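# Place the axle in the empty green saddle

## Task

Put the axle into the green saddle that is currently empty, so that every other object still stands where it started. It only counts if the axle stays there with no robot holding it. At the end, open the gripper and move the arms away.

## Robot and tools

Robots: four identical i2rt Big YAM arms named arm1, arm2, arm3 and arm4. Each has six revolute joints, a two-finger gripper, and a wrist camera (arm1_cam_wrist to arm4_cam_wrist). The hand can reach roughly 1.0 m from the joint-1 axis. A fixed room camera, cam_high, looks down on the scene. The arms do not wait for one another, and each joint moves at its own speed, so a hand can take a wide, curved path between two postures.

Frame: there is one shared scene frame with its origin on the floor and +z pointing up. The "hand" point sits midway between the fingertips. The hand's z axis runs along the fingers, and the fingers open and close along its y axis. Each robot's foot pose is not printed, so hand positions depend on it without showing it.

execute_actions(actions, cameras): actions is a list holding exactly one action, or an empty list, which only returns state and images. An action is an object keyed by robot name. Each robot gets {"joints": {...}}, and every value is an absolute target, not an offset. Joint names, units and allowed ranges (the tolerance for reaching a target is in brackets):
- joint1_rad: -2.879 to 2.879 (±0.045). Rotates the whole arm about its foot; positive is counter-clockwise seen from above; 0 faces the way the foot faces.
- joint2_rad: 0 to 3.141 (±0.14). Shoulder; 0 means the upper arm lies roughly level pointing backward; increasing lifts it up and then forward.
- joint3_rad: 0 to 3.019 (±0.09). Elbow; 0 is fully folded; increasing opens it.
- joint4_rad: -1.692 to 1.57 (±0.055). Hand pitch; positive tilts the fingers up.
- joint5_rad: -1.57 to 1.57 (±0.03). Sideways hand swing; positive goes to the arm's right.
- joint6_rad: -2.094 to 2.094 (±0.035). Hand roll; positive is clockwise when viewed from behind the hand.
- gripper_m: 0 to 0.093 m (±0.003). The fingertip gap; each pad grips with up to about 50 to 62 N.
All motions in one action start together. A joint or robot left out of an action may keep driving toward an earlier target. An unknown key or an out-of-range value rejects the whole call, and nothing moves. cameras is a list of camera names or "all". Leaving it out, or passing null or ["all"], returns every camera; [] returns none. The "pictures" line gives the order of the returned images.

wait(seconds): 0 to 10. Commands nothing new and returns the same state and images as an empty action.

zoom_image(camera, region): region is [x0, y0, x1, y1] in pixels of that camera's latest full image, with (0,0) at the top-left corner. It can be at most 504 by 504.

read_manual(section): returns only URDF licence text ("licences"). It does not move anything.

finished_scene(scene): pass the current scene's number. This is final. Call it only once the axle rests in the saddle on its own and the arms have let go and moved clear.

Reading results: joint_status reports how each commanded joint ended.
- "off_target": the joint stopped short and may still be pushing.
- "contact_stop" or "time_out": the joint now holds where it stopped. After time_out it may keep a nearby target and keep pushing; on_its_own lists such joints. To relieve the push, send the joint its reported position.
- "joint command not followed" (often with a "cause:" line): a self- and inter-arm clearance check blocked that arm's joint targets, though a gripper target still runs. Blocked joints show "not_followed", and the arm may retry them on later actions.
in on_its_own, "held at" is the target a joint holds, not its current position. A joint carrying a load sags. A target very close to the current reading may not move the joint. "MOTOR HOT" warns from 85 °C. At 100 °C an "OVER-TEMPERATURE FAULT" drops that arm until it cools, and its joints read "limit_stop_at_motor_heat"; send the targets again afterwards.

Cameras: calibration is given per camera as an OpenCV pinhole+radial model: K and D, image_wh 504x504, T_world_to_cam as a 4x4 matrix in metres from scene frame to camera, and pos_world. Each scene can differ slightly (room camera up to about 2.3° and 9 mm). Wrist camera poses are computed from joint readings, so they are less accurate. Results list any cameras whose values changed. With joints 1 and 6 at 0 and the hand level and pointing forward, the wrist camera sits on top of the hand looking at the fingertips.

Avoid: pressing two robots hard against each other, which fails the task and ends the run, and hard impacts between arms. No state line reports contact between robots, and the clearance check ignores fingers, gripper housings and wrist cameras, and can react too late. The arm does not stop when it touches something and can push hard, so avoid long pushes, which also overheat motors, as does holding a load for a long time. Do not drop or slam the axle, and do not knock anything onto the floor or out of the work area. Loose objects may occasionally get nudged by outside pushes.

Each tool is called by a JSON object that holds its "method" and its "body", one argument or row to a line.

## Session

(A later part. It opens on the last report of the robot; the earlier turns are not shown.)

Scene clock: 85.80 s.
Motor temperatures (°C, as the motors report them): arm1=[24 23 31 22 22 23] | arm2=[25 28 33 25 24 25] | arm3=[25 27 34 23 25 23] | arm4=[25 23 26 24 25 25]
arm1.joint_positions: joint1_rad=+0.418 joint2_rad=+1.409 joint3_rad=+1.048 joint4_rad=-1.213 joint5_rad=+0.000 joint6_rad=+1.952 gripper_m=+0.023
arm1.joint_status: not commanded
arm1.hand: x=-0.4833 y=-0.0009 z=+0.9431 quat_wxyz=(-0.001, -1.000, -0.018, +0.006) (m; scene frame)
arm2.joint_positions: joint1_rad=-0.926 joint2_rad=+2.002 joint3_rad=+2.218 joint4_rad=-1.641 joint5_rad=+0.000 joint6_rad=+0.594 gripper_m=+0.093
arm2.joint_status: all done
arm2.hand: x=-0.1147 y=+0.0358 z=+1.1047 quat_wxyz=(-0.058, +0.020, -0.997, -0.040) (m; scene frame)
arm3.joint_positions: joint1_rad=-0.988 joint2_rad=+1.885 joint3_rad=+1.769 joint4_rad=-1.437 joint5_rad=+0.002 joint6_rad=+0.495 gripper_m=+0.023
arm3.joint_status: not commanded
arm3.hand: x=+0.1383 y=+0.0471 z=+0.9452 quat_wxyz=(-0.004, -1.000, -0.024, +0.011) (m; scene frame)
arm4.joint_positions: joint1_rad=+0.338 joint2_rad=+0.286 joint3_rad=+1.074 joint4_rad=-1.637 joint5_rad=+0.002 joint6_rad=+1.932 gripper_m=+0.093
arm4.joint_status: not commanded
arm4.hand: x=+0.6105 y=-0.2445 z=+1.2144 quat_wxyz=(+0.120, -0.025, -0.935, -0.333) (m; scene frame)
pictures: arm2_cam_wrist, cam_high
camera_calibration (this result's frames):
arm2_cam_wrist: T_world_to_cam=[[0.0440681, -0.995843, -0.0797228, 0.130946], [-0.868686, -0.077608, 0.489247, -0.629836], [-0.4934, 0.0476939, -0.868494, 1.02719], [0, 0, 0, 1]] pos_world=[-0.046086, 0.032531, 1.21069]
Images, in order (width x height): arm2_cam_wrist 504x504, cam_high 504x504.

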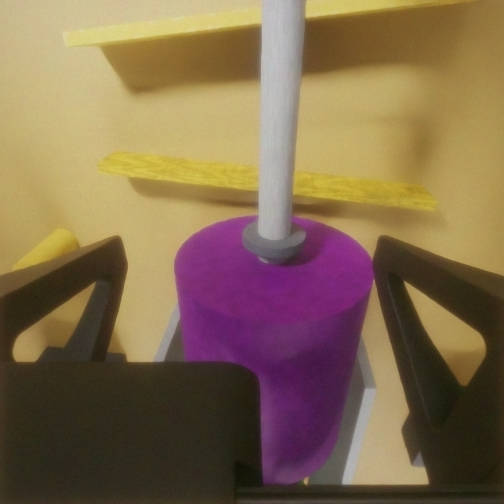

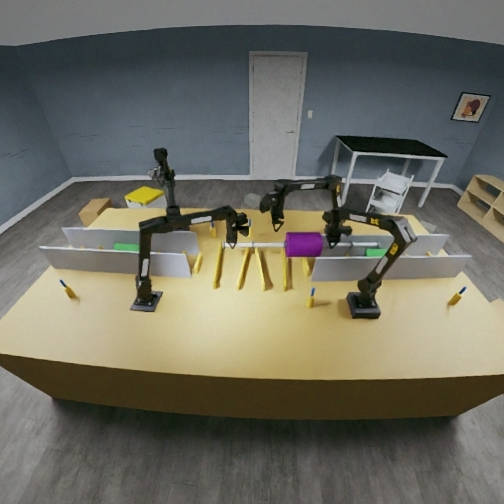

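{"method": "execute_actions", "body": {
  "actions": [
    {"arm2":{"joints":{"joint1_rad":-0.944,"joint2_rad":2.08,"joint3_rad":1.957,"joint4_rad":-1.418}}}
  ],
  "cameras": ["arm2_cam_wrist"]
}}

{"method": "execute_actions", "body": {
  "actions": [
    {"arm2":{"joints":{"gripper_m":0}}}
  ],
  "cameras": ["arm2_cam_wrist"]
}}

Scene clock: 87.67 s.
Motor temperatures (°C, as the motors report them): arm1=[24 24 32 22 22 23] | arm2=[25 28 32 25 24 25] | arm3=[25 27 34 23 25 23] | arm4=[25 23 26 24 25 25]
arm1.joint_positions: joint1_rad=+0.418 joint2_rad=+1.409 joint3_rad=+1.048 joint4_rad=-1.213 joint5_rad=+0.000 joint6_rad=+1.952 gripper_m=+0.023
arm1.joint_status: not commanded
arm1.hand: x=-0.4833 y=-0.0009 z=+0.9431 quat_wxyz=(-0.001, -1.000, -0.018, +0.006) (m; scene frame)
arm2.joint_positions: joint1_rad=-0.932 joint2_rad=+2.093 joint3_rad=+1.954 joint4_rad=-1.434 joint5_rad=+0.000 joint6_rad=+0.594 gripper_m=+0.093
arm2.joint_status: all done
arm2.hand: x=-0.1153 y=+0.0299 z=+0.9458 quat_wxyz=(+0.002, +0.017, -1.000, +0.003) (m; scene frame)
arm3.joint_positions: joint1_rad=-0.988 joint2_rad=+1.885 joint3_rad=+1.769 joint4_rad=-1.437 joint5_rad=+0.002 joint6_rad=+0.495 gripper_m=+0.023
arm3.joint_status: not commanded
arm3.hand: x=+0.1383 y=+0.0471 z=+0.9452 quat_wxyz=(-0.004, -1.000, -0.024, +0.011) (m; scene frame)
arm4.joint_positions: joint1_rad=+0.338 joint2_rad=+0.286 joint3_rad=+1.074 joint4_rad=-1.637 joint5_rad=+0.002 joint6_rad=+1.932 gripper_m=+0.093
arm4.joint_status: not commanded
arm4.hand: x=+0.6105 y=-0.2445 z=+1.2144 quat_wxyz=(+0.120, -0.025, -0.935, -0.333) (m; scene frame)
pictures: arm2_cam_wrist
camera_calibration (this result's frames):
arm2_cam_wrist: T_world_to_cam=[[0.0329602, -0.999453, 0.00280862, 0.0332211], [-0.804136, -0.02485, 0.593926, -0.646213], [-0.593531, -0.0218345, -0.804515, 0.819211], [0, 0, 0, 1]] pos_world=[-0.0345109, 0.0350316, 1.04278]
Images, in order (width x height): arm2_cam_wrist 504x504.

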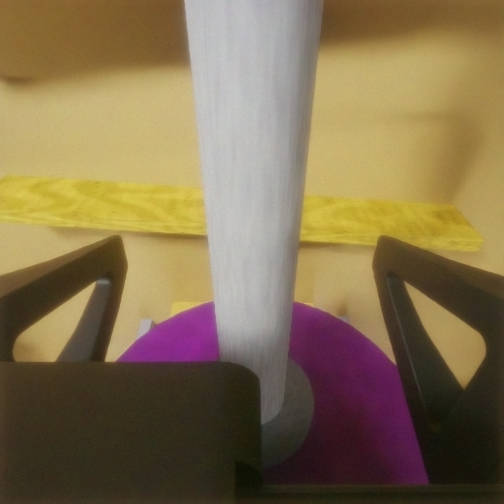

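Scene clock: 88.37 s.
Motor temperatures (°C, as the motors report them): arm1=[24 24 32 22 22 23] | arm2=[25 28 32 25 24 25] | arm3=[25 27 34 23 25 23] | arm4=[25 23 26 24 25 25]
arm1.joint_positions: joint1_rad=+0.418 joint2_rad=+1.409 joint3_rad=+1.048 joint4_rad=-1.213 joint5_rad=-0.002 joint6_rad=+1.952 gripper_m=+0.023
arm1.joint_status: not commanded
arm1.hand: x=-0.4830 y=-0.0008 z=+0.9431 quat_wxyz=(+0.000, -1.000, -0.018, +0.005) (m; scene frame)
arm2.joint_positions: joint1_rad=-0.933 joint2_rad=+2.093 joint3_rad=+1.954 joint4_rad=-1.434 joint5_rad=+0.003 joint6_rad=+0.589 gripper_m=+0.023
arm2.joint_status: gripper_m off_target (ended at +0.023, target +0.000)
arm2.hand: x=-0.1148 y=+0.0291 z=+0.9458 quat_wxyz=(+0.001, +0.018, -1.000, +0.004) (m; scene frame)
arm3.joint_positions: joint1_rad=-0.988 joint2_rad=+1.885 joint3_rad=+1.769 joint4_rad=-1.438 joint5_rad=+0.004 joint6_rad=+0.495 gripper_m=+0.023
arm3.joint_status: not commanded
arm3.hand: x=+0.1383 y=+0.0474 z=+0.9452 quat_wxyz=(-0.003, -1.000, -0.024, +0.011) (m; scene frame)
arm4.joint_positions: joint1_rad=+0.338 joint2_rad=+0.286 joint3_rad=+1.074 joint4_rad=-1.637 joint5_rad=+0.002 joint6_rad=+1.932 gripper_m=+0.093
arm4.joint_status: not commanded
arm4.hand: x=+0.6105 y=-0.2445 z=+1.2144 quat_wxyz=(+0.120, -0.025, -0.935, -0.333) (m; scene frame)
pictures: arm2_cam_wrist
camera_calibration (this result's frames):
arm2_cam_wrist: T_world_to_cam=[[0.0364036, -0.999324, 0.00522449, 0.030485], [-0.804777, -0.0262164, 0.592998, -0.645004], [-0.592459, -0.0257918, -0.805187, 0.820356], [0, 0, 0, 1]] pos_world=[-0.0341666, 0.0347132, 1.04287]
Images, in order (width x height): arm2_cam_wrist 504x504.

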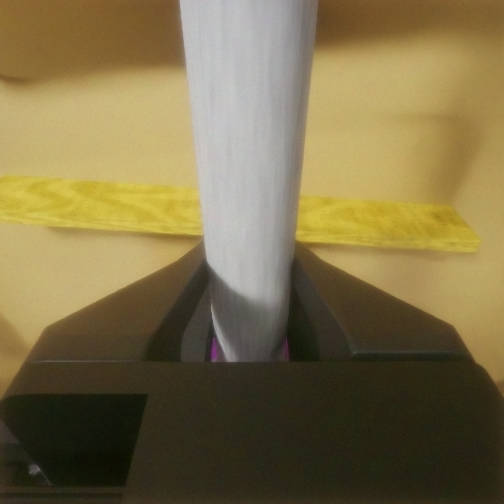

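{"method": "execute_actions", "body": {
  "actions": [
    {"arm2":{"joints":{"joint2_rad":2.045,"joint3_rad":2.015}},"arm3":{"joints":{"joint2_rad":1.875,"joint3_rad":1.79}},"arm1":{"joints":{"joint2_rad":1.372,"joint3_rad":1.105}}}
  ],
  "cameras": []
}}

{"method": "execute_actions", "body": {
  "actions": [
    {"arm3":{"joints":{"gripper_m":0.093}}}
  ],
  "cameras": []
}}

{"method": "execute_actions", "body": {
  "actions": [
    {"arm3":{"joints":{"joint2_rad":1.55}}}
  ],
  "cameras": []
}}

{"method": "execute_actions", "body": {
  "actions": [
    {"arm3":{"joints":{"joint2_rad":1.1,"joint3_rad":1.4}},"arm2":{"joints":{"joint1_rad":-0.812,"joint2_rad":1.788,"joint3_rad":1.612,"joint4_rad":-1.305,"joint6_rad":0.714}},"arm1":{"joints":{"joint1_rad":0.098,"joint2_rad":1.285,"joint3_rad":1.01,"joint6_rad":1.636}}}
  ],
  "cameras": ["arm1_cam_wrist","cam_high"]
}}

Scene clock: 91.53 s.
Motor temperatures (°C, as the motors report them): arm1=[24 24 32 22 22 23] | arm2=[25 29 32 25 24 25] | arm3=[25 27 34 23 25 23] | arm4=[25 23 26 24 25 25]
arm1.joint_positions: joint1_rad=+0.418 joint2_rad=+1.409 joint3_rad=+1.048 joint4_rad=-1.213 joint5_rad=-0.002 joint6_rad=+1.952 gripper_m=+0.023
arm1.joint_status: all done
arm1.hand: x=-0.4832 y=-0.0008 z=+0.9431 quat_wxyz=(+0.000, -1.000, -0.018, +0.005) (m; scene frame)
arm2.joint_positions: joint1_rad=-0.933 joint2_rad=+2.091 joint3_rad=+1.954 joint4_rad=-1.434 joint5_rad=+0.003 joint6_rad=+0.589 gripper_m=+0.023
arm2.joint_status: all done
arm2.hand: x=-0.1148 y=+0.0291 z=+0.9472 quat_wxyz=(+0.000, +0.018, -1.000, +0.004) (m; scene frame)
arm3.joint_positions: joint1_rad=-0.988 joint2_rad=+1.885 joint3_rad=+1.769 joint4_rad=-1.438 joint5_rad=+0.004 joint6_rad=+0.495 gripper_m=+0.023
arm3.joint_status: all done
arm3.hand: x=+0.1383 y=+0.0474 z=+0.9452 quat_wxyz=(-0.003, -1.000, -0.024, +0.011) (m; scene frame)
arm4.joint_positions: joint1_rad=+0.338 joint2_rad=+0.286 joint3_rad=+1.074 joint4_rad=-1.637 joint5_rad=+0.002 joint6_rad=+1.932 gripper_m=+0.093
arm4.joint_status: not commanded
arm4.hand: x=+0.6105 y=-0.2445 z=+1.2144 quat_wxyz=(+0.120, -0.025, -0.935, -0.333) (m; scene frame)
pictures: none
No camera images: the call's "cameras" was empty. Leave "cameras" out to get every camera's image.

Scene clock: 92.23 s.
Motor temperatures (°C, as the motors report them): arm1=[24 24 32 22 22 23] | arm2=[25 29 32 25 24 25] | arm3=[25 27 34 23 25 23] | arm4=[25 23 26 24 25 25]
arm1.joint_positions: joint1_rad=+0.418 joint2_rad=+1.409 joint3_rad=+1.048 joint4_rad=-1.213 joint5_rad=-0.002 joint6_rad=+1.952 gripper_m=+0.023
arm1.joint_status: not commanded
arm1.hand: x=-0.4832 y=-0.0008 z=+0.9431 quat_wxyz=(-0.001, -1.000, -0.018, +0.005) (m; scene frame)
arm2.joint_positions: joint1_rad=-0.933 joint2_rad=+2.091 joint3_rad=+1.954 joint4_rad=-1.433 joint5_rad=+0.003 joint6_rad=+0.588 gripper_m=+0.023
arm2.joint_status: not commanded
arm2.hand: x=-0.1145 y=+0.0293 z=+0.9472 quat_wxyz=(+0.000, +0.019, -1.000, +0.003) (m; scene frame)
arm3.joint_positions: joint1_rad=-0.988 joint2_rad=+1.885 joint3_rad=+1.769 joint4_rad=-1.438 joint5_rad=+0.003 joint6_rad=+0.495 gripper_m=+0.093
arm3.joint_status: all done
arm3.hand: x=+0.1383 y=+0.0474 z=+0.9452 quat_wxyz=(-0.003, -1.000, -0.024, +0.011) (m; scene frame)
arm4.joint_positions: joint1_rad=+0.338 joint2_rad=+0.286 joint3_rad=+1.074 joint4_rad=-1.637 joint5_rad=+0.002 joint6_rad=+1.932 gripper_m=+0.093
arm4.joint_status: not commanded
arm4.hand: x=+0.6105 y=-0.2445 z=+1.2144 quat_wxyz=(+0.120, -0.025, -0.935, -0.333) (m; scene frame)
pictures: none
No camera images: the call's "cameras" was empty. Leave "cameras" out to get every camera's image.

Scene clock: 93.73 s.
Motor temperatures (°C, as the motors report them): arm1=[24 24 33 22 22 23] | arm2=[25 29 33 25 24 25] | arm3=[25 27 34 23 25 23] | arm4=[25 23 26 24 25 25]
arm1.joint_positions: joint1_rad=+0.418 joint2_rad=+1.409 joint3_rad=+1.048 joint4_rad=-1.213 joint5_rad=-0.002 joint6_rad=+1.952 gripper_m=+0.023
arm1.joint_status: not commanded
arm1.hand: x=-0.4832 y=-0.0008 z=+0.9431 quat_wxyz=(-0.001, -1.000, -0.018, +0.005) (m; scene frame)
arm2.joint_positions: joint1_rad=-0.933 joint2_rad=+2.091 joint3_rad=+1.954 joint4_rad=-1.433 joint5_rad=+0.003 joint6_rad=+0.588 gripper_m=+0.023
arm2.joint_status: not commanded
arm2.hand: x=-0.1145 y=+0.0293 z=+0.9472 quat_wxyz=(+0.000, +0.019, -1.000, +0.003) (m; scene frame)
arm3.joint_positions: joint1_rad=-0.988 joint2_rad=+1.553 joint3_rad=+1.769 joint4_rad=-1.439 joint5_rad=+0.003 joint6_rad=+0.495 gripper_m=+0.093
arm3.joint_status: all done
arm3.hand: x=+0.1798 y=+0.0721 z=+1.1266 quat_wxyz=(-0.085, -0.984, -0.024, +0.154) (m; scene frame)
arm4.joint_positions: joint1_rad=+0.338 joint2_rad=+0.286 joint3_rad=+1.074 joint4_rad=-1.637 joint5_rad=+0.002 joint6_rad=+1.932 gripper_m=+0.093
arm4.joint_status: not commanded
arm4.hand: x=+0.6105 y=-0.2445 z=+1.2144 quat_wxyz=(+0.120, -0.025, -0.935, -0.333) (m; scene frame)
pictures: none
No camera images: the call's "cameras" was empty. Leave "cameras" out to get every camera's image.

Scene clock: 95.20 s.
Motor temperatures (°C, as the motors report them): arm1=[24 24 32 22 23 23] | arm2=[25 29 33 25 24 25] | arm3=[25 27 34 23 25 23] | arm4=[25 23 26 24 25 25]
arm1.joint_positions: joint1_rad=+0.102 joint2_rad=+1.320 joint3_rad=+0.975 joint4_rad=-1.217 joint5_rad=-0.007 joint6_rad=+1.626 gripper_m=+0.023
arm1.joint_status: all done
arm1.hand: x=-0.6020 y=-0.0028 z=+0.9490 quat_wxyz=(-0.007, -1.000, -0.023, +0.002) (m; scene frame)
arm2.joint_positions: joint1_rad=-0.802 joint2_rad=+1.833 joint3_rad=+1.596 joint4_rad=-1.317 joint5_rad=+0.014 joint6_rad=+0.706 gripper_m=+0.023
arm2.joint_status: all done
arm2.hand: x=-0.2300 y=+0.0337 z=+0.9633 quat_wxyz=(-0.010, +0.025, -1.000, +0.002) (m; scene frame)
arm3.joint_positions: joint1_rad=-0.988 joint2_rad=+1.095 joint3_rad=+1.402 joint4_rad=-1.441 joint5_rad=+0.003 joint6_rad=+0.495 gripper_m=+0.093
arm3.joint_status: all done
arm3.hand: x=+0.3193 y=+0.1565 z=+1.1552 quat_wxyz=(-0.107, -0.975, -0.024, +0.192) (m; scene frame)
arm4.joint_positions: joint1_rad=+0.338 joint2_rad=+0.286 joint3_rad=+1.074 joint4_rad=-1.637 joint5_rad=+0.002 joint6_rad=+1.932 gripper_m=+0.093
arm4.joint_status: not commanded
arm4.hand: x=+0.6105 y=-0.2445 z=+1.2144 quat_wxyz=(+0.120, -0.025, -0.935, -0.333) (m; scene frame)
pictures: arm1_cam_wrist, cam_high
camera_calibration (this result's frames):
arm1_cam_wrist: T_world_to_cam=[[-0.0503605, 0.998729, 0.0018381, -0.0329349], [0.815, 0.0400321, 0.578077, -0.056397], [0.577269, 0.0306103, -0.81598, 1.24765], [0, 0, 0, 1]] pos_world=[-0.675925, -0.00304015, 1.05072]
Images, in order (width x height): arm1_cam_wrist 504x504, cam_high 504x504.

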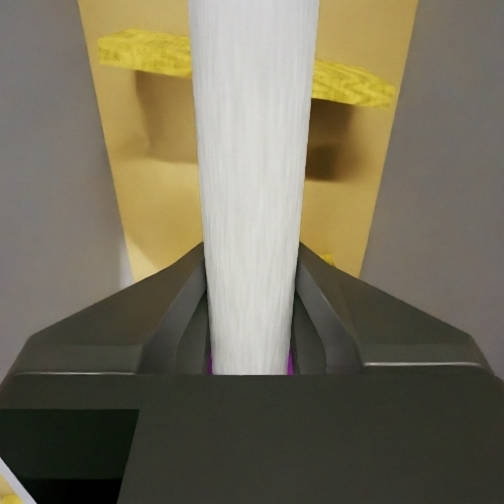

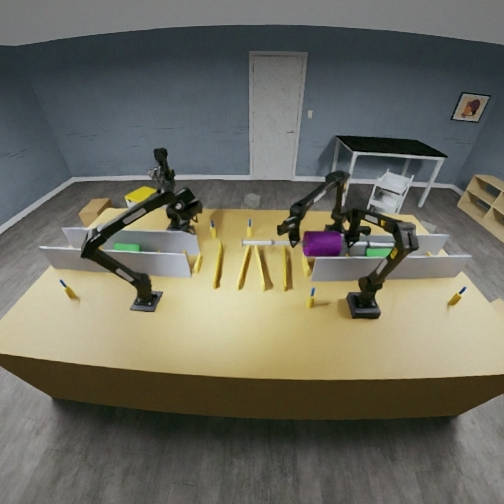

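Lower arm2 a bit in the following steps.

{"method": "execute_actions", "body": {
  "actions": [
    {"arm2":{"joints":{"joint1_rad":-0.652,"joint2_rad":1.60,"joint3_rad":1.325,"joint4_rad":-1.225,"joint6_rad":0.877}},"arm1":{"joints":{"joint1_rad":-0.24,"joint2_rad":1.31,"joint4_rad":-1.195,"joint6_rad":1.298}}}
  ],
  "cameras": []
}}

{"method": "execute_actions", "body": {
  "actions": [
    {"arm2":{"joints":{"joint1_rad":-0.433,"joint2_rad":1.445,"joint3_rad":1.138,"joint4_rad":-1.195,"joint6_rad":1.096}},"arm1":{"joints":{"joint1_rad":-0.527,"joint2_rad":1.43,"joint3_rad":1.19,"joint4_rad":-1.218,"joint6_rad":1.011}}}
  ],
  "cameras": ["arm1_cam_wrist","arm2_cam_wrist"]
}}

Scene clock: 96.97 s.
Motor temperatures (°C, as the motors report them): arm1=[24 24 32 22 23 23] | arm2=[25 29 32 25 24 25] | arm3=[25 27 33 23 25 23] | arm4=[25 23 26 24 25 25]
arm1.joint_positions: joint1_rad=-0.237 joint2_rad=+1.333 joint3_rad=+0.974 joint4_rad=-1.206 joint5_rad=-0.004 joint6_rad=+1.317 gripper_m=+0.023
arm1.joint_status: all done
arm1.hand: x=-0.7229 y=+0.0031 z=+0.9456 quat_wxyz=(-0.006, -1.000, -0.008, +0.004) (m; scene frame)
arm2.joint_positions: joint1_rad=-0.647 joint2_rad=+1.635 joint3_rad=+1.310 joint4_rad=-1.237 joint5_rad=+0.007 joint6_rad=+0.892 gripper_m=+0.023
arm2.joint_status: all done
arm2.hand: x=-0.3459 y=+0.0274 z=+0.9566 quat_wxyz=(-0.005, +0.010, -1.000, +0.001) (m; scene frame)
arm3.joint_positions: joint1_rad=-0.988 joint2_rad=+1.095 joint3_rad=+1.402 joint4_rad=-1.441 joint5_rad=+0.003 joint6_rad=+0.495 gripper_m=+0.093
arm3.joint_status: not commanded
arm3.hand: x=+0.3193 y=+0.1565 z=+1.1552 quat_wxyz=(-0.107, -0.975, -0.024, +0.192) (m; scene frame)
arm4.joint_positions: joint1_rad=+0.338 joint2_rad=+0.286 joint3_rad=+1.074 joint4_rad=-1.637 joint5_rad=+0.002 joint6_rad=+1.932 gripper_m=+0.093
arm4.joint_status: not commanded
arm4.hand: x=+0.6105 y=-0.2445 z=+1.2144 quat_wxyz=(+0.120, -0.025, -0.935, -0.333) (m; scene frame)
pictures: none
No camera images: the call's "cameras" was empty. Leave "cameras" out to get every camera's image.

Scene clock: 97.97 s.
Motor temperatures (°C, as the motors report them): arm1=[24 24 33 22 23 23] | arm2=[25 29 32 25 24 25] | arm3=[25 27 33 23 25 23] | arm4=[25 23 26 24 25 25]
arm1.joint_positions: joint1_rad=-0.526 joint2_rad=+1.467 joint3_rad=+1.112 joint4_rad=-1.218 joint5_rad=+0.003 joint6_rad=+1.008 gripper_m=+0.023
arm1.joint_status: all done
arm1.hand: x=-0.8447 y=-0.0013 z=+0.9480 quat_wxyz=(-0.001, -1.000, -0.018, +0.006) (m; scene frame)
arm2.joint_positions: joint1_rad=-0.417 joint2_rad=+1.472 joint3_rad=+1.125 joint4_rad=-1.195 joint5_rad=+0.001 joint6_rad=+1.099 gripper_m=+0.023
arm2.joint_status: all done
arm2.hand: x=-0.4651 y=+0.0307 z=+0.9589 quat_wxyz=(-0.006, +0.022, -1.000, -0.010) (m; scene frame)
arm3.joint_positions: joint1_rad=-0.988 joint2_rad=+1.095 joint3_rad=+1.402 joint4_rad=-1.441 joint5_rad=+0.003 joint6_rad=+0.495 gripper_m=+0.093
arm3.joint_status: not commanded
arm3.hand: x=+0.3193 y=+0.1565 z=+1.1552 quat_wxyz=(-0.107, -0.975, -0.024, +0.192) (m; scene frame)
arm4.joint_positions: joint1_rad=+0.338 joint2_rad=+0.286 joint3_rad=+1.074 joint4_rad=-1.637 joint5_rad=+0.002 joint6_rad=+1.932 gripper_m=+0.093
arm4.joint_status: not commanded
arm4.hand: x=+0.6105 y=-0.2445 z=+1.2144 quat_wxyz=(+0.120, -0.025, -0.935, -0.333) (m; scene frame)
pictures: arm1_cam_wrist, arm2_cam_wrist
camera_calibration (this result's frames):
arm1_cam_wrist: T_world_to_cam=[[-0.0390606, 0.99915, 0.0131905, -0.0478527], [0.820397, 0.0245307, 0.571268, 0.152903], [0.570459, 0.0331355, -0.820658, 1.38554], [0, 0, 0, 1]] pos_world=[-0.917702, -0.00184923, 1.05034]
arm2_cam_wrist: T_world_to_cam=[[0.0430186, -0.998799, -0.0234668, 0.0753785], [-0.812839, -0.048647, 0.580454, -0.925734], [-0.580898, -0.00589557, -0.813955, 0.63655], [0, 0, 0, 1]] pos_world=[-0.385944, 0.0340066, 1.05724]
Images, in order (width x height): arm1_cam_wrist 504x504, arm2_cam_wrist 504x504.

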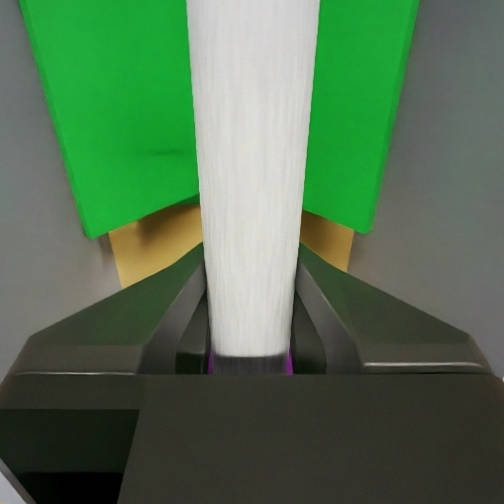

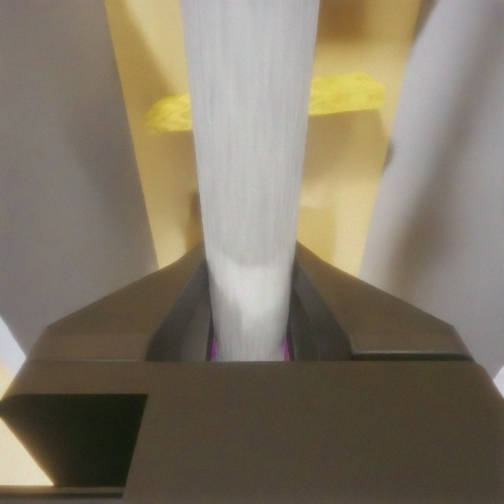

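{"method": "execute_actions", "body": {
  "actions": [
    {"arm2":{"joints":{"joint1_rad":-0.152,"joint2_rad":1.33,"joint3_rad":1.005,"joint4_rad":-1.21,"joint6_rad":1.374}},"arm1":{"joints":{"joint1_rad":-0.72,"joint2_rad":1.618,"joint3_rad":1.425,"joint4_rad":-1.255,"joint6_rad":0.814}}}
  ],
  "cameras": []
}}

{"method": "execute_actions", "body": {
  "actions": [
    {"arm2":{"joints":{"joint1_rad":0.163,"joint6_rad":1.687}},"arm1":{"joints":{"joint1_rad":-0.871,"joint2_rad":1.835,"joint3_rad":1.73,"joint4_rad":-1.345,"joint6_rad":0.663}}}
  ],
  "cameras": ["arm1_cam_wrist","arm2_cam_wrist"]
}}

Scene clock: 99.90 s.
Motor temperatures (°C, as the motors report them): arm1=[24 24 33 22 23 23] | arm2=[25 29 32 25 24 25] | arm3=[25 26 33 23 25 23] | arm4=[25 23 26 24 25 25]
arm1.joint_positions: joint1_rad=-0.722 joint2_rad=+1.661 joint3_rad=+1.340 joint4_rad=-1.246 joint5_rad=+0.005 joint6_rad=+0.819 gripper_m=+0.023
arm1.joint_status: all done
arm1.hand: x=-0.9617 y=-0.0137 z=+0.9486 quat_wxyz=(-0.002, -1.000, -0.015, +0.008) (m; scene frame)
arm2.joint_positions: joint1_rad=-0.144 joint2_rad=+1.349 joint3_rad=+0.997 joint4_rad=-1.200 joint5_rad=+0.005 joint6_rad=+1.379 gripper_m=+0.023
arm2.joint_status: all done
arm2.hand: x=-0.5815 y=+0.0139 z=+0.9584 quat_wxyz=(-0.003, +0.018, -1.000, -0.006) (m; scene frame)
arm3.joint_positions: joint1_rad=-0.988 joint2_rad=+1.095 joint3_rad=+1.402 joint4_rad=-1.441 joint5_rad=+0.003 joint6_rad=+0.495 gripper_m=+0.093
arm3.joint_status: not commanded
arm3.hand: x=+0.3193 y=+0.1565 z=+1.1552 quat_wxyz=(-0.107, -0.975, -0.024, +0.192) (m; scene frame)
arm4.joint_positions: joint1_rad=+0.338 joint2_rad=+0.286 joint3_rad=+1.074 joint4_rad=-1.637 joint5_rad=+0.002 joint6_rad=+1.932 gripper_m=+0.093
arm4.joint_status: not commanded
arm4.hand: x=+0.6105 y=-0.2445 z=+1.2144 quat_wxyz=(+0.120, -0.025, -0.935, -0.333) (m; scene frame)
pictures: none
No camera images: the call's "cameras" was empty. Leave "cameras" out to get every camera's image.

Scene clock: 100.97 s.
Motor temperatures (°C, as the motors report them): arm1=[24 24 33 22 23 23] | arm2=[25 29 32 25 24 25] | arm3=[25 26 33 23 25 23] | arm4=[25 23 26 24 25 25]
arm1.joint_positions: joint1_rad=-0.867 joint2_rad=+1.882 joint3_rad=+1.642 joint4_rad=-1.337 joint5_rad=+0.002 joint6_rad=+0.659 gripper_m=+0.023
arm1.joint_status: all done
arm1.hand: x=-1.0755 y=-0.0182 z=+0.9481 quat_wxyz=(+0.001, -1.000, -0.022, +0.003) (m; scene frame)
arm2.joint_positions: joint1_rad=+0.171 joint2_rad=+1.349 joint3_rad=+0.995 joint4_rad=-1.202 joint5_rad=+0.005 joint6_rad=+1.680 gripper_m=+0.023
arm2.joint_status: all done
arm2.hand: x=-0.6965 y=+0.0130 z=+0.9577 quat_wxyz=(+0.000, +0.025, -1.000, -0.005) (m; scene frame)
arm3.joint_positions: joint1_rad=-0.988 joint2_rad=+1.095 joint3_rad=+1.402 joint4_rad=-1.441 joint5_rad=+0.003 joint6_rad=+0.495 gripper_m=+0.093
arm3.joint_status: not commanded
arm3.hand: x=+0.3193 y=+0.1565 z=+1.1552 quat_wxyz=(-0.107, -0.975, -0.024, +0.192) (m; scene frame)
arm4.joint_positions: joint1_rad=+0.338 joint2_rad=+0.286 joint3_rad=+1.074 joint4_rad=-1.637 joint5_rad=+0.002 joint6_rad=+1.932 gripper_m=+0.093
arm4.joint_status: not commanded
arm4.hand: x=+0.6105 y=-0.2445 z=+1.2144 quat_wxyz=(+0.120, -0.025, -0.935, -0.333) (m; scene frame)
pictures: arm1_cam_wrist, arm2_cam_wrist
camera_calibration (this result's frames):
arm1_cam_wrist: T_world_to_cam=[[-0.0471232, 0.998756, 0.0162745, -0.0515478], [0.817302, 0.0291847, 0.57547, 0.335453], [0.57428, 0.0404192, -0.817661, 1.51927], [0, 0, 0, 1]] pos_world=[-1.14908, -0.0197142, 1.05005]
arm2_cam_wrist: T_world_to_cam=[[0.0493167, -0.998686, -0.0139478, 0.0628674], [-0.806259, -0.0480489, 0.589608, -1.11814], [-0.589504, -0.017832, -0.807569, 0.489085], [0, 0, 0, 1]] pos_world=[-0.616293, 0.0177808, 1.05511]
Images, in order (width x height): arm1_cam_wrist 504x504, arm2_cam_wrist 504x504.

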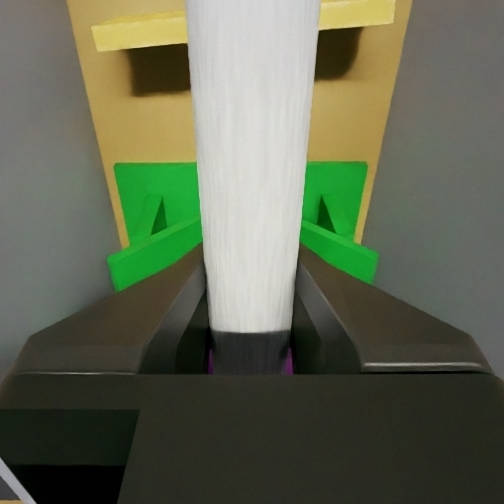

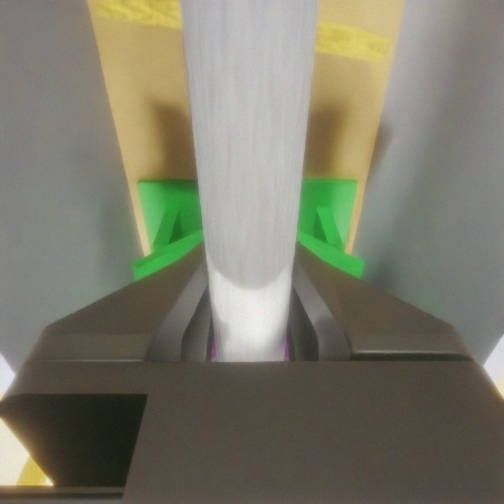

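{"method": "execute_actions", "body": {
  "actions": [
    {"arm2":{"joints":{"joint1_rad":0.195,"joint2_rad":1.435,"joint3_rad":0.905,"joint4_rad":-0.998,"joint6_rad":1.705}},"arm1":{"joints":{"joint1_rad":-0.875,"joint2_rad":1.905,"joint3_rad":1.61,"joint4_rad":-1.183}}}
  ],
  "cameras": ["arm1_cam_wrist","arm2_cam_wrist"]
}}

Scene clock: 103.37 s.
Motor temperatures (°C, as the motors report them): arm1=[24 24 33 22 23 23] | arm2=[25 29 32 25 24 25] | arm3=[25 26 32 23 25 23] | arm4=[25 23 26 24 25 25]
arm1.joint_positions: joint1_rad=-0.868 joint2_rad=+1.975 joint3_rad=+1.570 joint4_rad=-1.186 joint5_rad=+0.002 joint6_rad=+0.650 gripper_m=+0.023
arm1.joint_status: all done
arm1.hand: x=-1.0821 y=-0.0229 z=+0.8706 quat_wxyz=(+0.005, -1.000, -0.026, -0.002) (m; scene frame)
arm2.joint_positions: joint1_rad=+0.191 joint2_rad=+1.458 joint3_rad=+0.894 joint4_rad=-1.012 joint5_rad=+0.012 joint6_rad=+1.693 gripper_m=+0.023
arm2.joint_status: all done
arm2.hand: x=-0.7030 y=+0.0129 z=+0.8855 quat_wxyz=(-0.006, +0.029, -1.000, +0.004) (m; scene frame)
arm3.joint_positions: joint1_rad=-0.988 joint2_rad=+1.095 joint3_rad=+1.402 joint4_rad=-1.441 joint5_rad=+0.003 joint6_rad=+0.495 gripper_m=+0.093
arm3.joint_status: not commanded
arm3.hand: x=+0.3193 y=+0.1565 z=+1.1552 quat_wxyz=(-0.107, -0.975, -0.024, +0.192) (m; scene frame)
arm4.joint_positions: joint1_rad=+0.338 joint2_rad=+0.286 joint3_rad=+1.074 joint4_rad=-1.637 joint5_rad=+0.002 joint6_rad=+1.932 gripper_m=+0.093
arm4.joint_status: not commanded
arm4.hand: x=+0.6105 y=-0.2445 z=+1.2144 quat_wxyz=(+0.120, -0.025, -0.935, -0.333) (m; scene frame)
pictures: arm1_cam_wrist, arm2_cam_wrist
camera_calibration (this result's frames):
arm1_cam_wrist: T_world_to_cam=[[-0.0560622, 0.998119, 0.0248248, -0.0630659], [0.810755, 0.0309994, 0.584564, 0.370582], [0.582694, 0.0528988, -0.810968, 1.46346], [0, 0, 0, 1]] pos_world=[-1.15674, -0.0259558, 0.971756]
arm2_cam_wrist: T_world_to_cam=[[0.0570271, -0.998359, 0.00513284, 0.0505706], [-0.812237, -0.0434049, 0.58171, -1.07812], [-0.580533, -0.0373423, -0.81338, 0.438696], [0, 0, 0, 1]] pos_world=[-0.6239, 0.0200736, 0.983723]
Images, in order (width x height): arm1_cam_wrist 504x504, arm2_cam_wrist 504x504.

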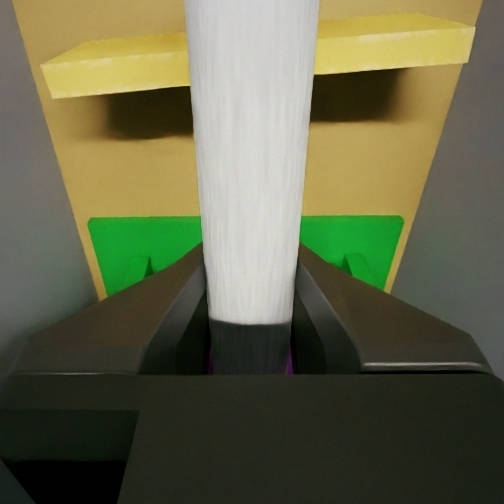

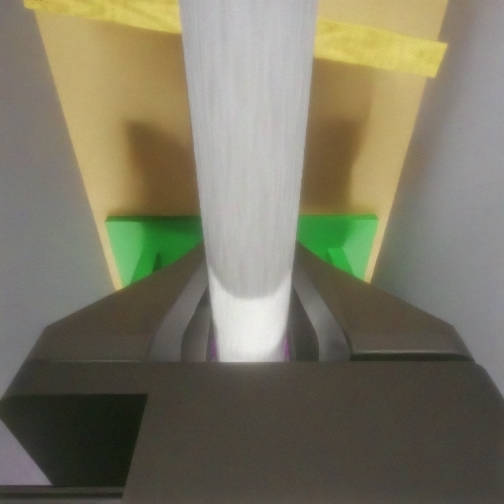

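{"method": "execute_actions", "body": {
  "actions": [
    {"arm2":{"joints":{"joint2_rad":1.48,"joint3_rad":0.87,"joint4_rad":-0.945}},"arm1":{"joints":{"joint2_rad":1.96,"joint3_rad":1.58}}}
  ],
  "cameras": []
}}

{"method": "execute_actions", "body": {
  "actions": [
    {"arm2":{"joints":{"gripper_m":0.093}},"arm1":{"joints":{"gripper_m":0.093}}}
  ],
  "cameras": ["arm1_cam_wrist","arm2_cam_wrist"]
}}

Scene clock: 104.70 s.
Motor temperatures (°C, as the motors report them): arm1=[24 24 33 22 23 23] | arm2=[25 29 32 25 24 25] | arm3=[25 26 32 23 25 23] | arm4=[25 23 26 24 25 25]
arm1.joint_positions: joint1_rad=-0.873 joint2_rad=+1.977 joint3_rad=+1.562 joint4_rad=-1.180 joint5_rad=+0.011 joint6_rad=+0.649 gripper_m=+0.023
arm1.joint_status: all done
arm1.hand: x=-1.0837 y=-0.0184 z=+0.8669 quat_wxyz=(+0.010, -1.000, -0.024, -0.001) (m; scene frame)
arm2.joint_positions: joint1_rad=+0.191 joint2_rad=+1.477 joint3_rad=+0.876 joint4_rad=-0.960 joint5_rad=+0.005 joint6_rad=+1.695 gripper_m=+0.023
arm2.joint_status: all done
arm2.hand: x=-0.7048 y=+0.0157 z=+0.8729 quat_wxyz=(-0.001, +0.028, -1.000, -0.002) (m; scene frame)
arm3.joint_positions: joint1_rad=-0.988 joint2_rad=+1.095 joint3_rad=+1.402 joint4_rad=-1.441 joint5_rad=+0.003 joint6_rad=+0.495 gripper_m=+0.093
arm3.joint_status: not commanded
arm3.hand: x=+0.3193 y=+0.1565 z=+1.1552 quat_wxyz=(-0.107, -0.975, -0.024, +0.192) (m; scene frame)
arm4.joint_positions: joint1_rad=+0.338 joint2_rad=+0.286 joint3_rad=+1.074 joint4_rad=-1.637 joint5_rad=+0.002 joint6_rad=+1.932 gripper_m=+0.093
arm4.joint_status: not commanded
arm4.hand: x=+0.6105 y=-0.2445 z=+1.2144 quat_wxyz=(+0.120, -0.025, -0.935, -0.333) (m; scene frame)
pictures: none
No camera images: the call's "cameras" was empty. Leave "cameras" out to get every camera's image.

Scene clock: 105.57 s.
Motor temperatures (°C, as the motors report them): arm1=[24 24 33 22 23 23] | arm2=[25 29 32 25 24 25] | arm3=[25 26 32 23 25 23] | arm4=[25 23 26 24 25 25]
arm1.joint_positions: joint1_rad=-0.873 joint2_rad=+1.977 joint3_rad=+1.562 joint4_rad=-1.180 joint5_rad=+0.003 joint6_rad=+0.653 gripper_m=+0.093
arm1.joint_status: all done
arm1.hand: x=-1.0828 y=-0.0195 z=+0.8668 quat_wxyz=(+0.006, -1.000, -0.022, -0.003) (m; scene frame)
arm2.joint_positions: joint1_rad=+0.191 joint2_rad=+1.477 joint3_rad=+0.876 joint4_rad=-0.960 joint5_rad=+0.004 joint6_rad=+1.697 gripper_m=+0.093
arm2.joint_status: all done
arm2.hand: x=-0.7050 y=+0.0156 z=+0.8729 quat_wxyz=(+0.000, +0.027, -1.000, -0.002) (m; scene frame)
arm3.joint_positions: joint1_rad=-0.988 joint2_rad=+1.095 joint3_rad=+1.402 joint4_rad=-1.441 joint5_rad=+0.003 joint6_rad=+0.495 gripper_m=+0.093
arm3.joint_status: not commanded
arm3.hand: x=+0.3193 y=+0.1565 z=+1.1552 quat_wxyz=(-0.107, -0.975, -0.024, +0.192) (m; scene frame)
arm4.joint_positions: joint1_rad=+0.338 joint2_rad=+0.286 joint3_rad=+1.074 joint4_rad=-1.637 joint5_rad=+0.002 joint6_rad=+1.932 gripper_m=+0.093
arm4.joint_status: not commanded
arm4.hand: x=+0.6105 y=-0.2445 z=+1.2144 quat_wxyz=(+0.120, -0.025, -0.935, -0.333) (m; scene frame)
pictures: arm1_cam_wrist, arm2_cam_wrist
camera_calibration (this result's frames):
arm1_cam_wrist: T_world_to_cam=[[-0.0484999, 0.998446, 0.0274631, -0.0604598], [0.809715, 0.0232038, 0.586364, 0.370372], [0.584815, 0.0506759, -0.809582, 1.4617], [0, 0, 0, 1]] pos_world=[-1.15765, -0.0223013, 0.967854]
arm2_cam_wrist: T_world_to_cam=[[0.0527666, -0.998576, -0.00785541, 0.0618564], [-0.806121, -0.0472372, 0.589863, -1.07503], [-0.589394, -0.0247927, -0.807465, 0.41576], [0, 0, 0, 1]] pos_world=[-0.62482, 0.0212948, 0.970317]
Images, in order (width x height): arm1_cam_wrist 504x504, arm2_cam_wrist 504x504.

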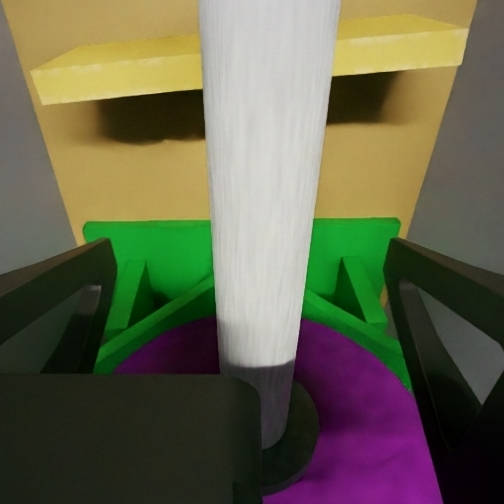

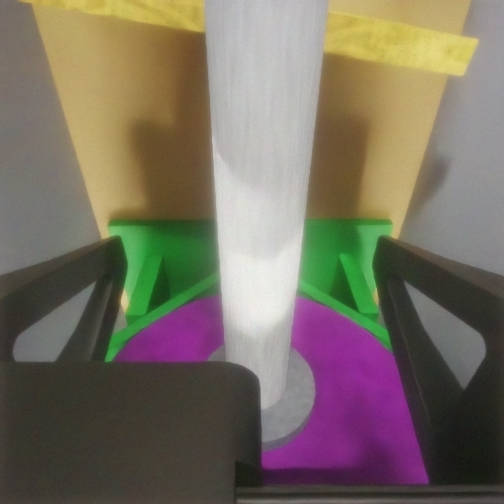

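{"method": "execute_actions", "body": {
  "actions": [
    {"arm2":{"joints":{"joint2_rad":0.6}},"arm1":{"joints":{"joint2_rad":1.2}}}
  ],
  "cameras": ["cam_high"]
}}

{"method": "finished_scene", "body": {
  "scene": 1
}}

Scene clock: 107.97 s.
Motor temperatures (°C, as the motors report them): arm1=[24 25 33 22 23 23] | arm2=[25 29 32 25 24 25] | arm3=[25 26 32 23 25 23] | arm4=[25 23 26 24 25 25]
arm1.joint_positions: joint1_rad=-0.873 joint2_rad=+1.202 joint3_rad=+1.562 joint4_rad=-1.180 joint5_rad=+0.003 joint6_rad=+0.653 gripper_m=+0.093
arm1.joint_status: all done
arm1.hand: x=-0.9991 y=+0.0489 z=+1.2765 quat_wxyz=(-0.230, -0.928, -0.020, +0.292) (m; scene frame)
arm2.joint_positions: joint1_rad=+0.191 joint2_rad=+0.595 joint3_rad=+0.876 joint4_rad=-0.959 joint5_rad=+0.004 joint6_rad=+1.697 gripper_m=+0.093
arm2.joint_status: all done
arm2.hand: x=-0.6927 y=-0.0483 z=+1.1716 quat_wxyz=(+0.065, +0.023, -0.903, -0.424) (m; scene frame)
arm3.joint_positions: joint1_rad=-0.988 joint2_rad=+1.095 joint3_rad=+1.402 joint4_rad=-1.441 joint5_rad=+0.003 joint6_rad=+0.495 gripper_m=+0.093
arm3.joint_status: not commanded
arm3.hand: x=+0.3193 y=+0.1565 z=+1.1552 quat_wxyz=(-0.107, -0.975, -0.024, +0.192) (m; scene frame)
arm4.joint_positions: joint1_rad=+0.338 joint2_rad=+0.286 joint3_rad=+1.074 joint4_rad=-1.637 joint5_rad=+0.002 joint6_rad=+1.932 gripper_m=+0.093
arm4.joint_status: not commanded
arm4.hand: x=+0.6105 y=-0.2445 z=+1.2144 quat_wxyz=(+0.120, -0.025, -0.935, -0.333) (m; scene frame)
pictures: cam_high
Images, in order (width x height): cam_high 504x504.

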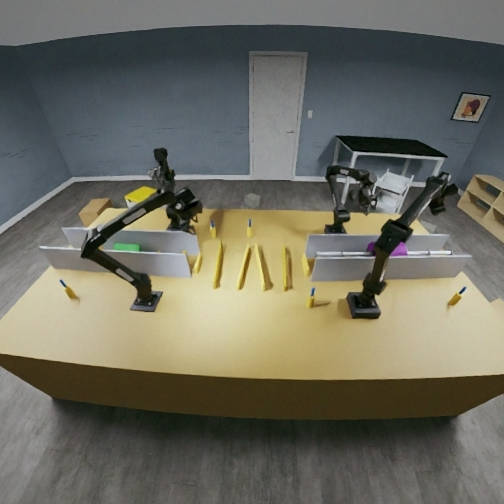

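The scene is finished: the task was done.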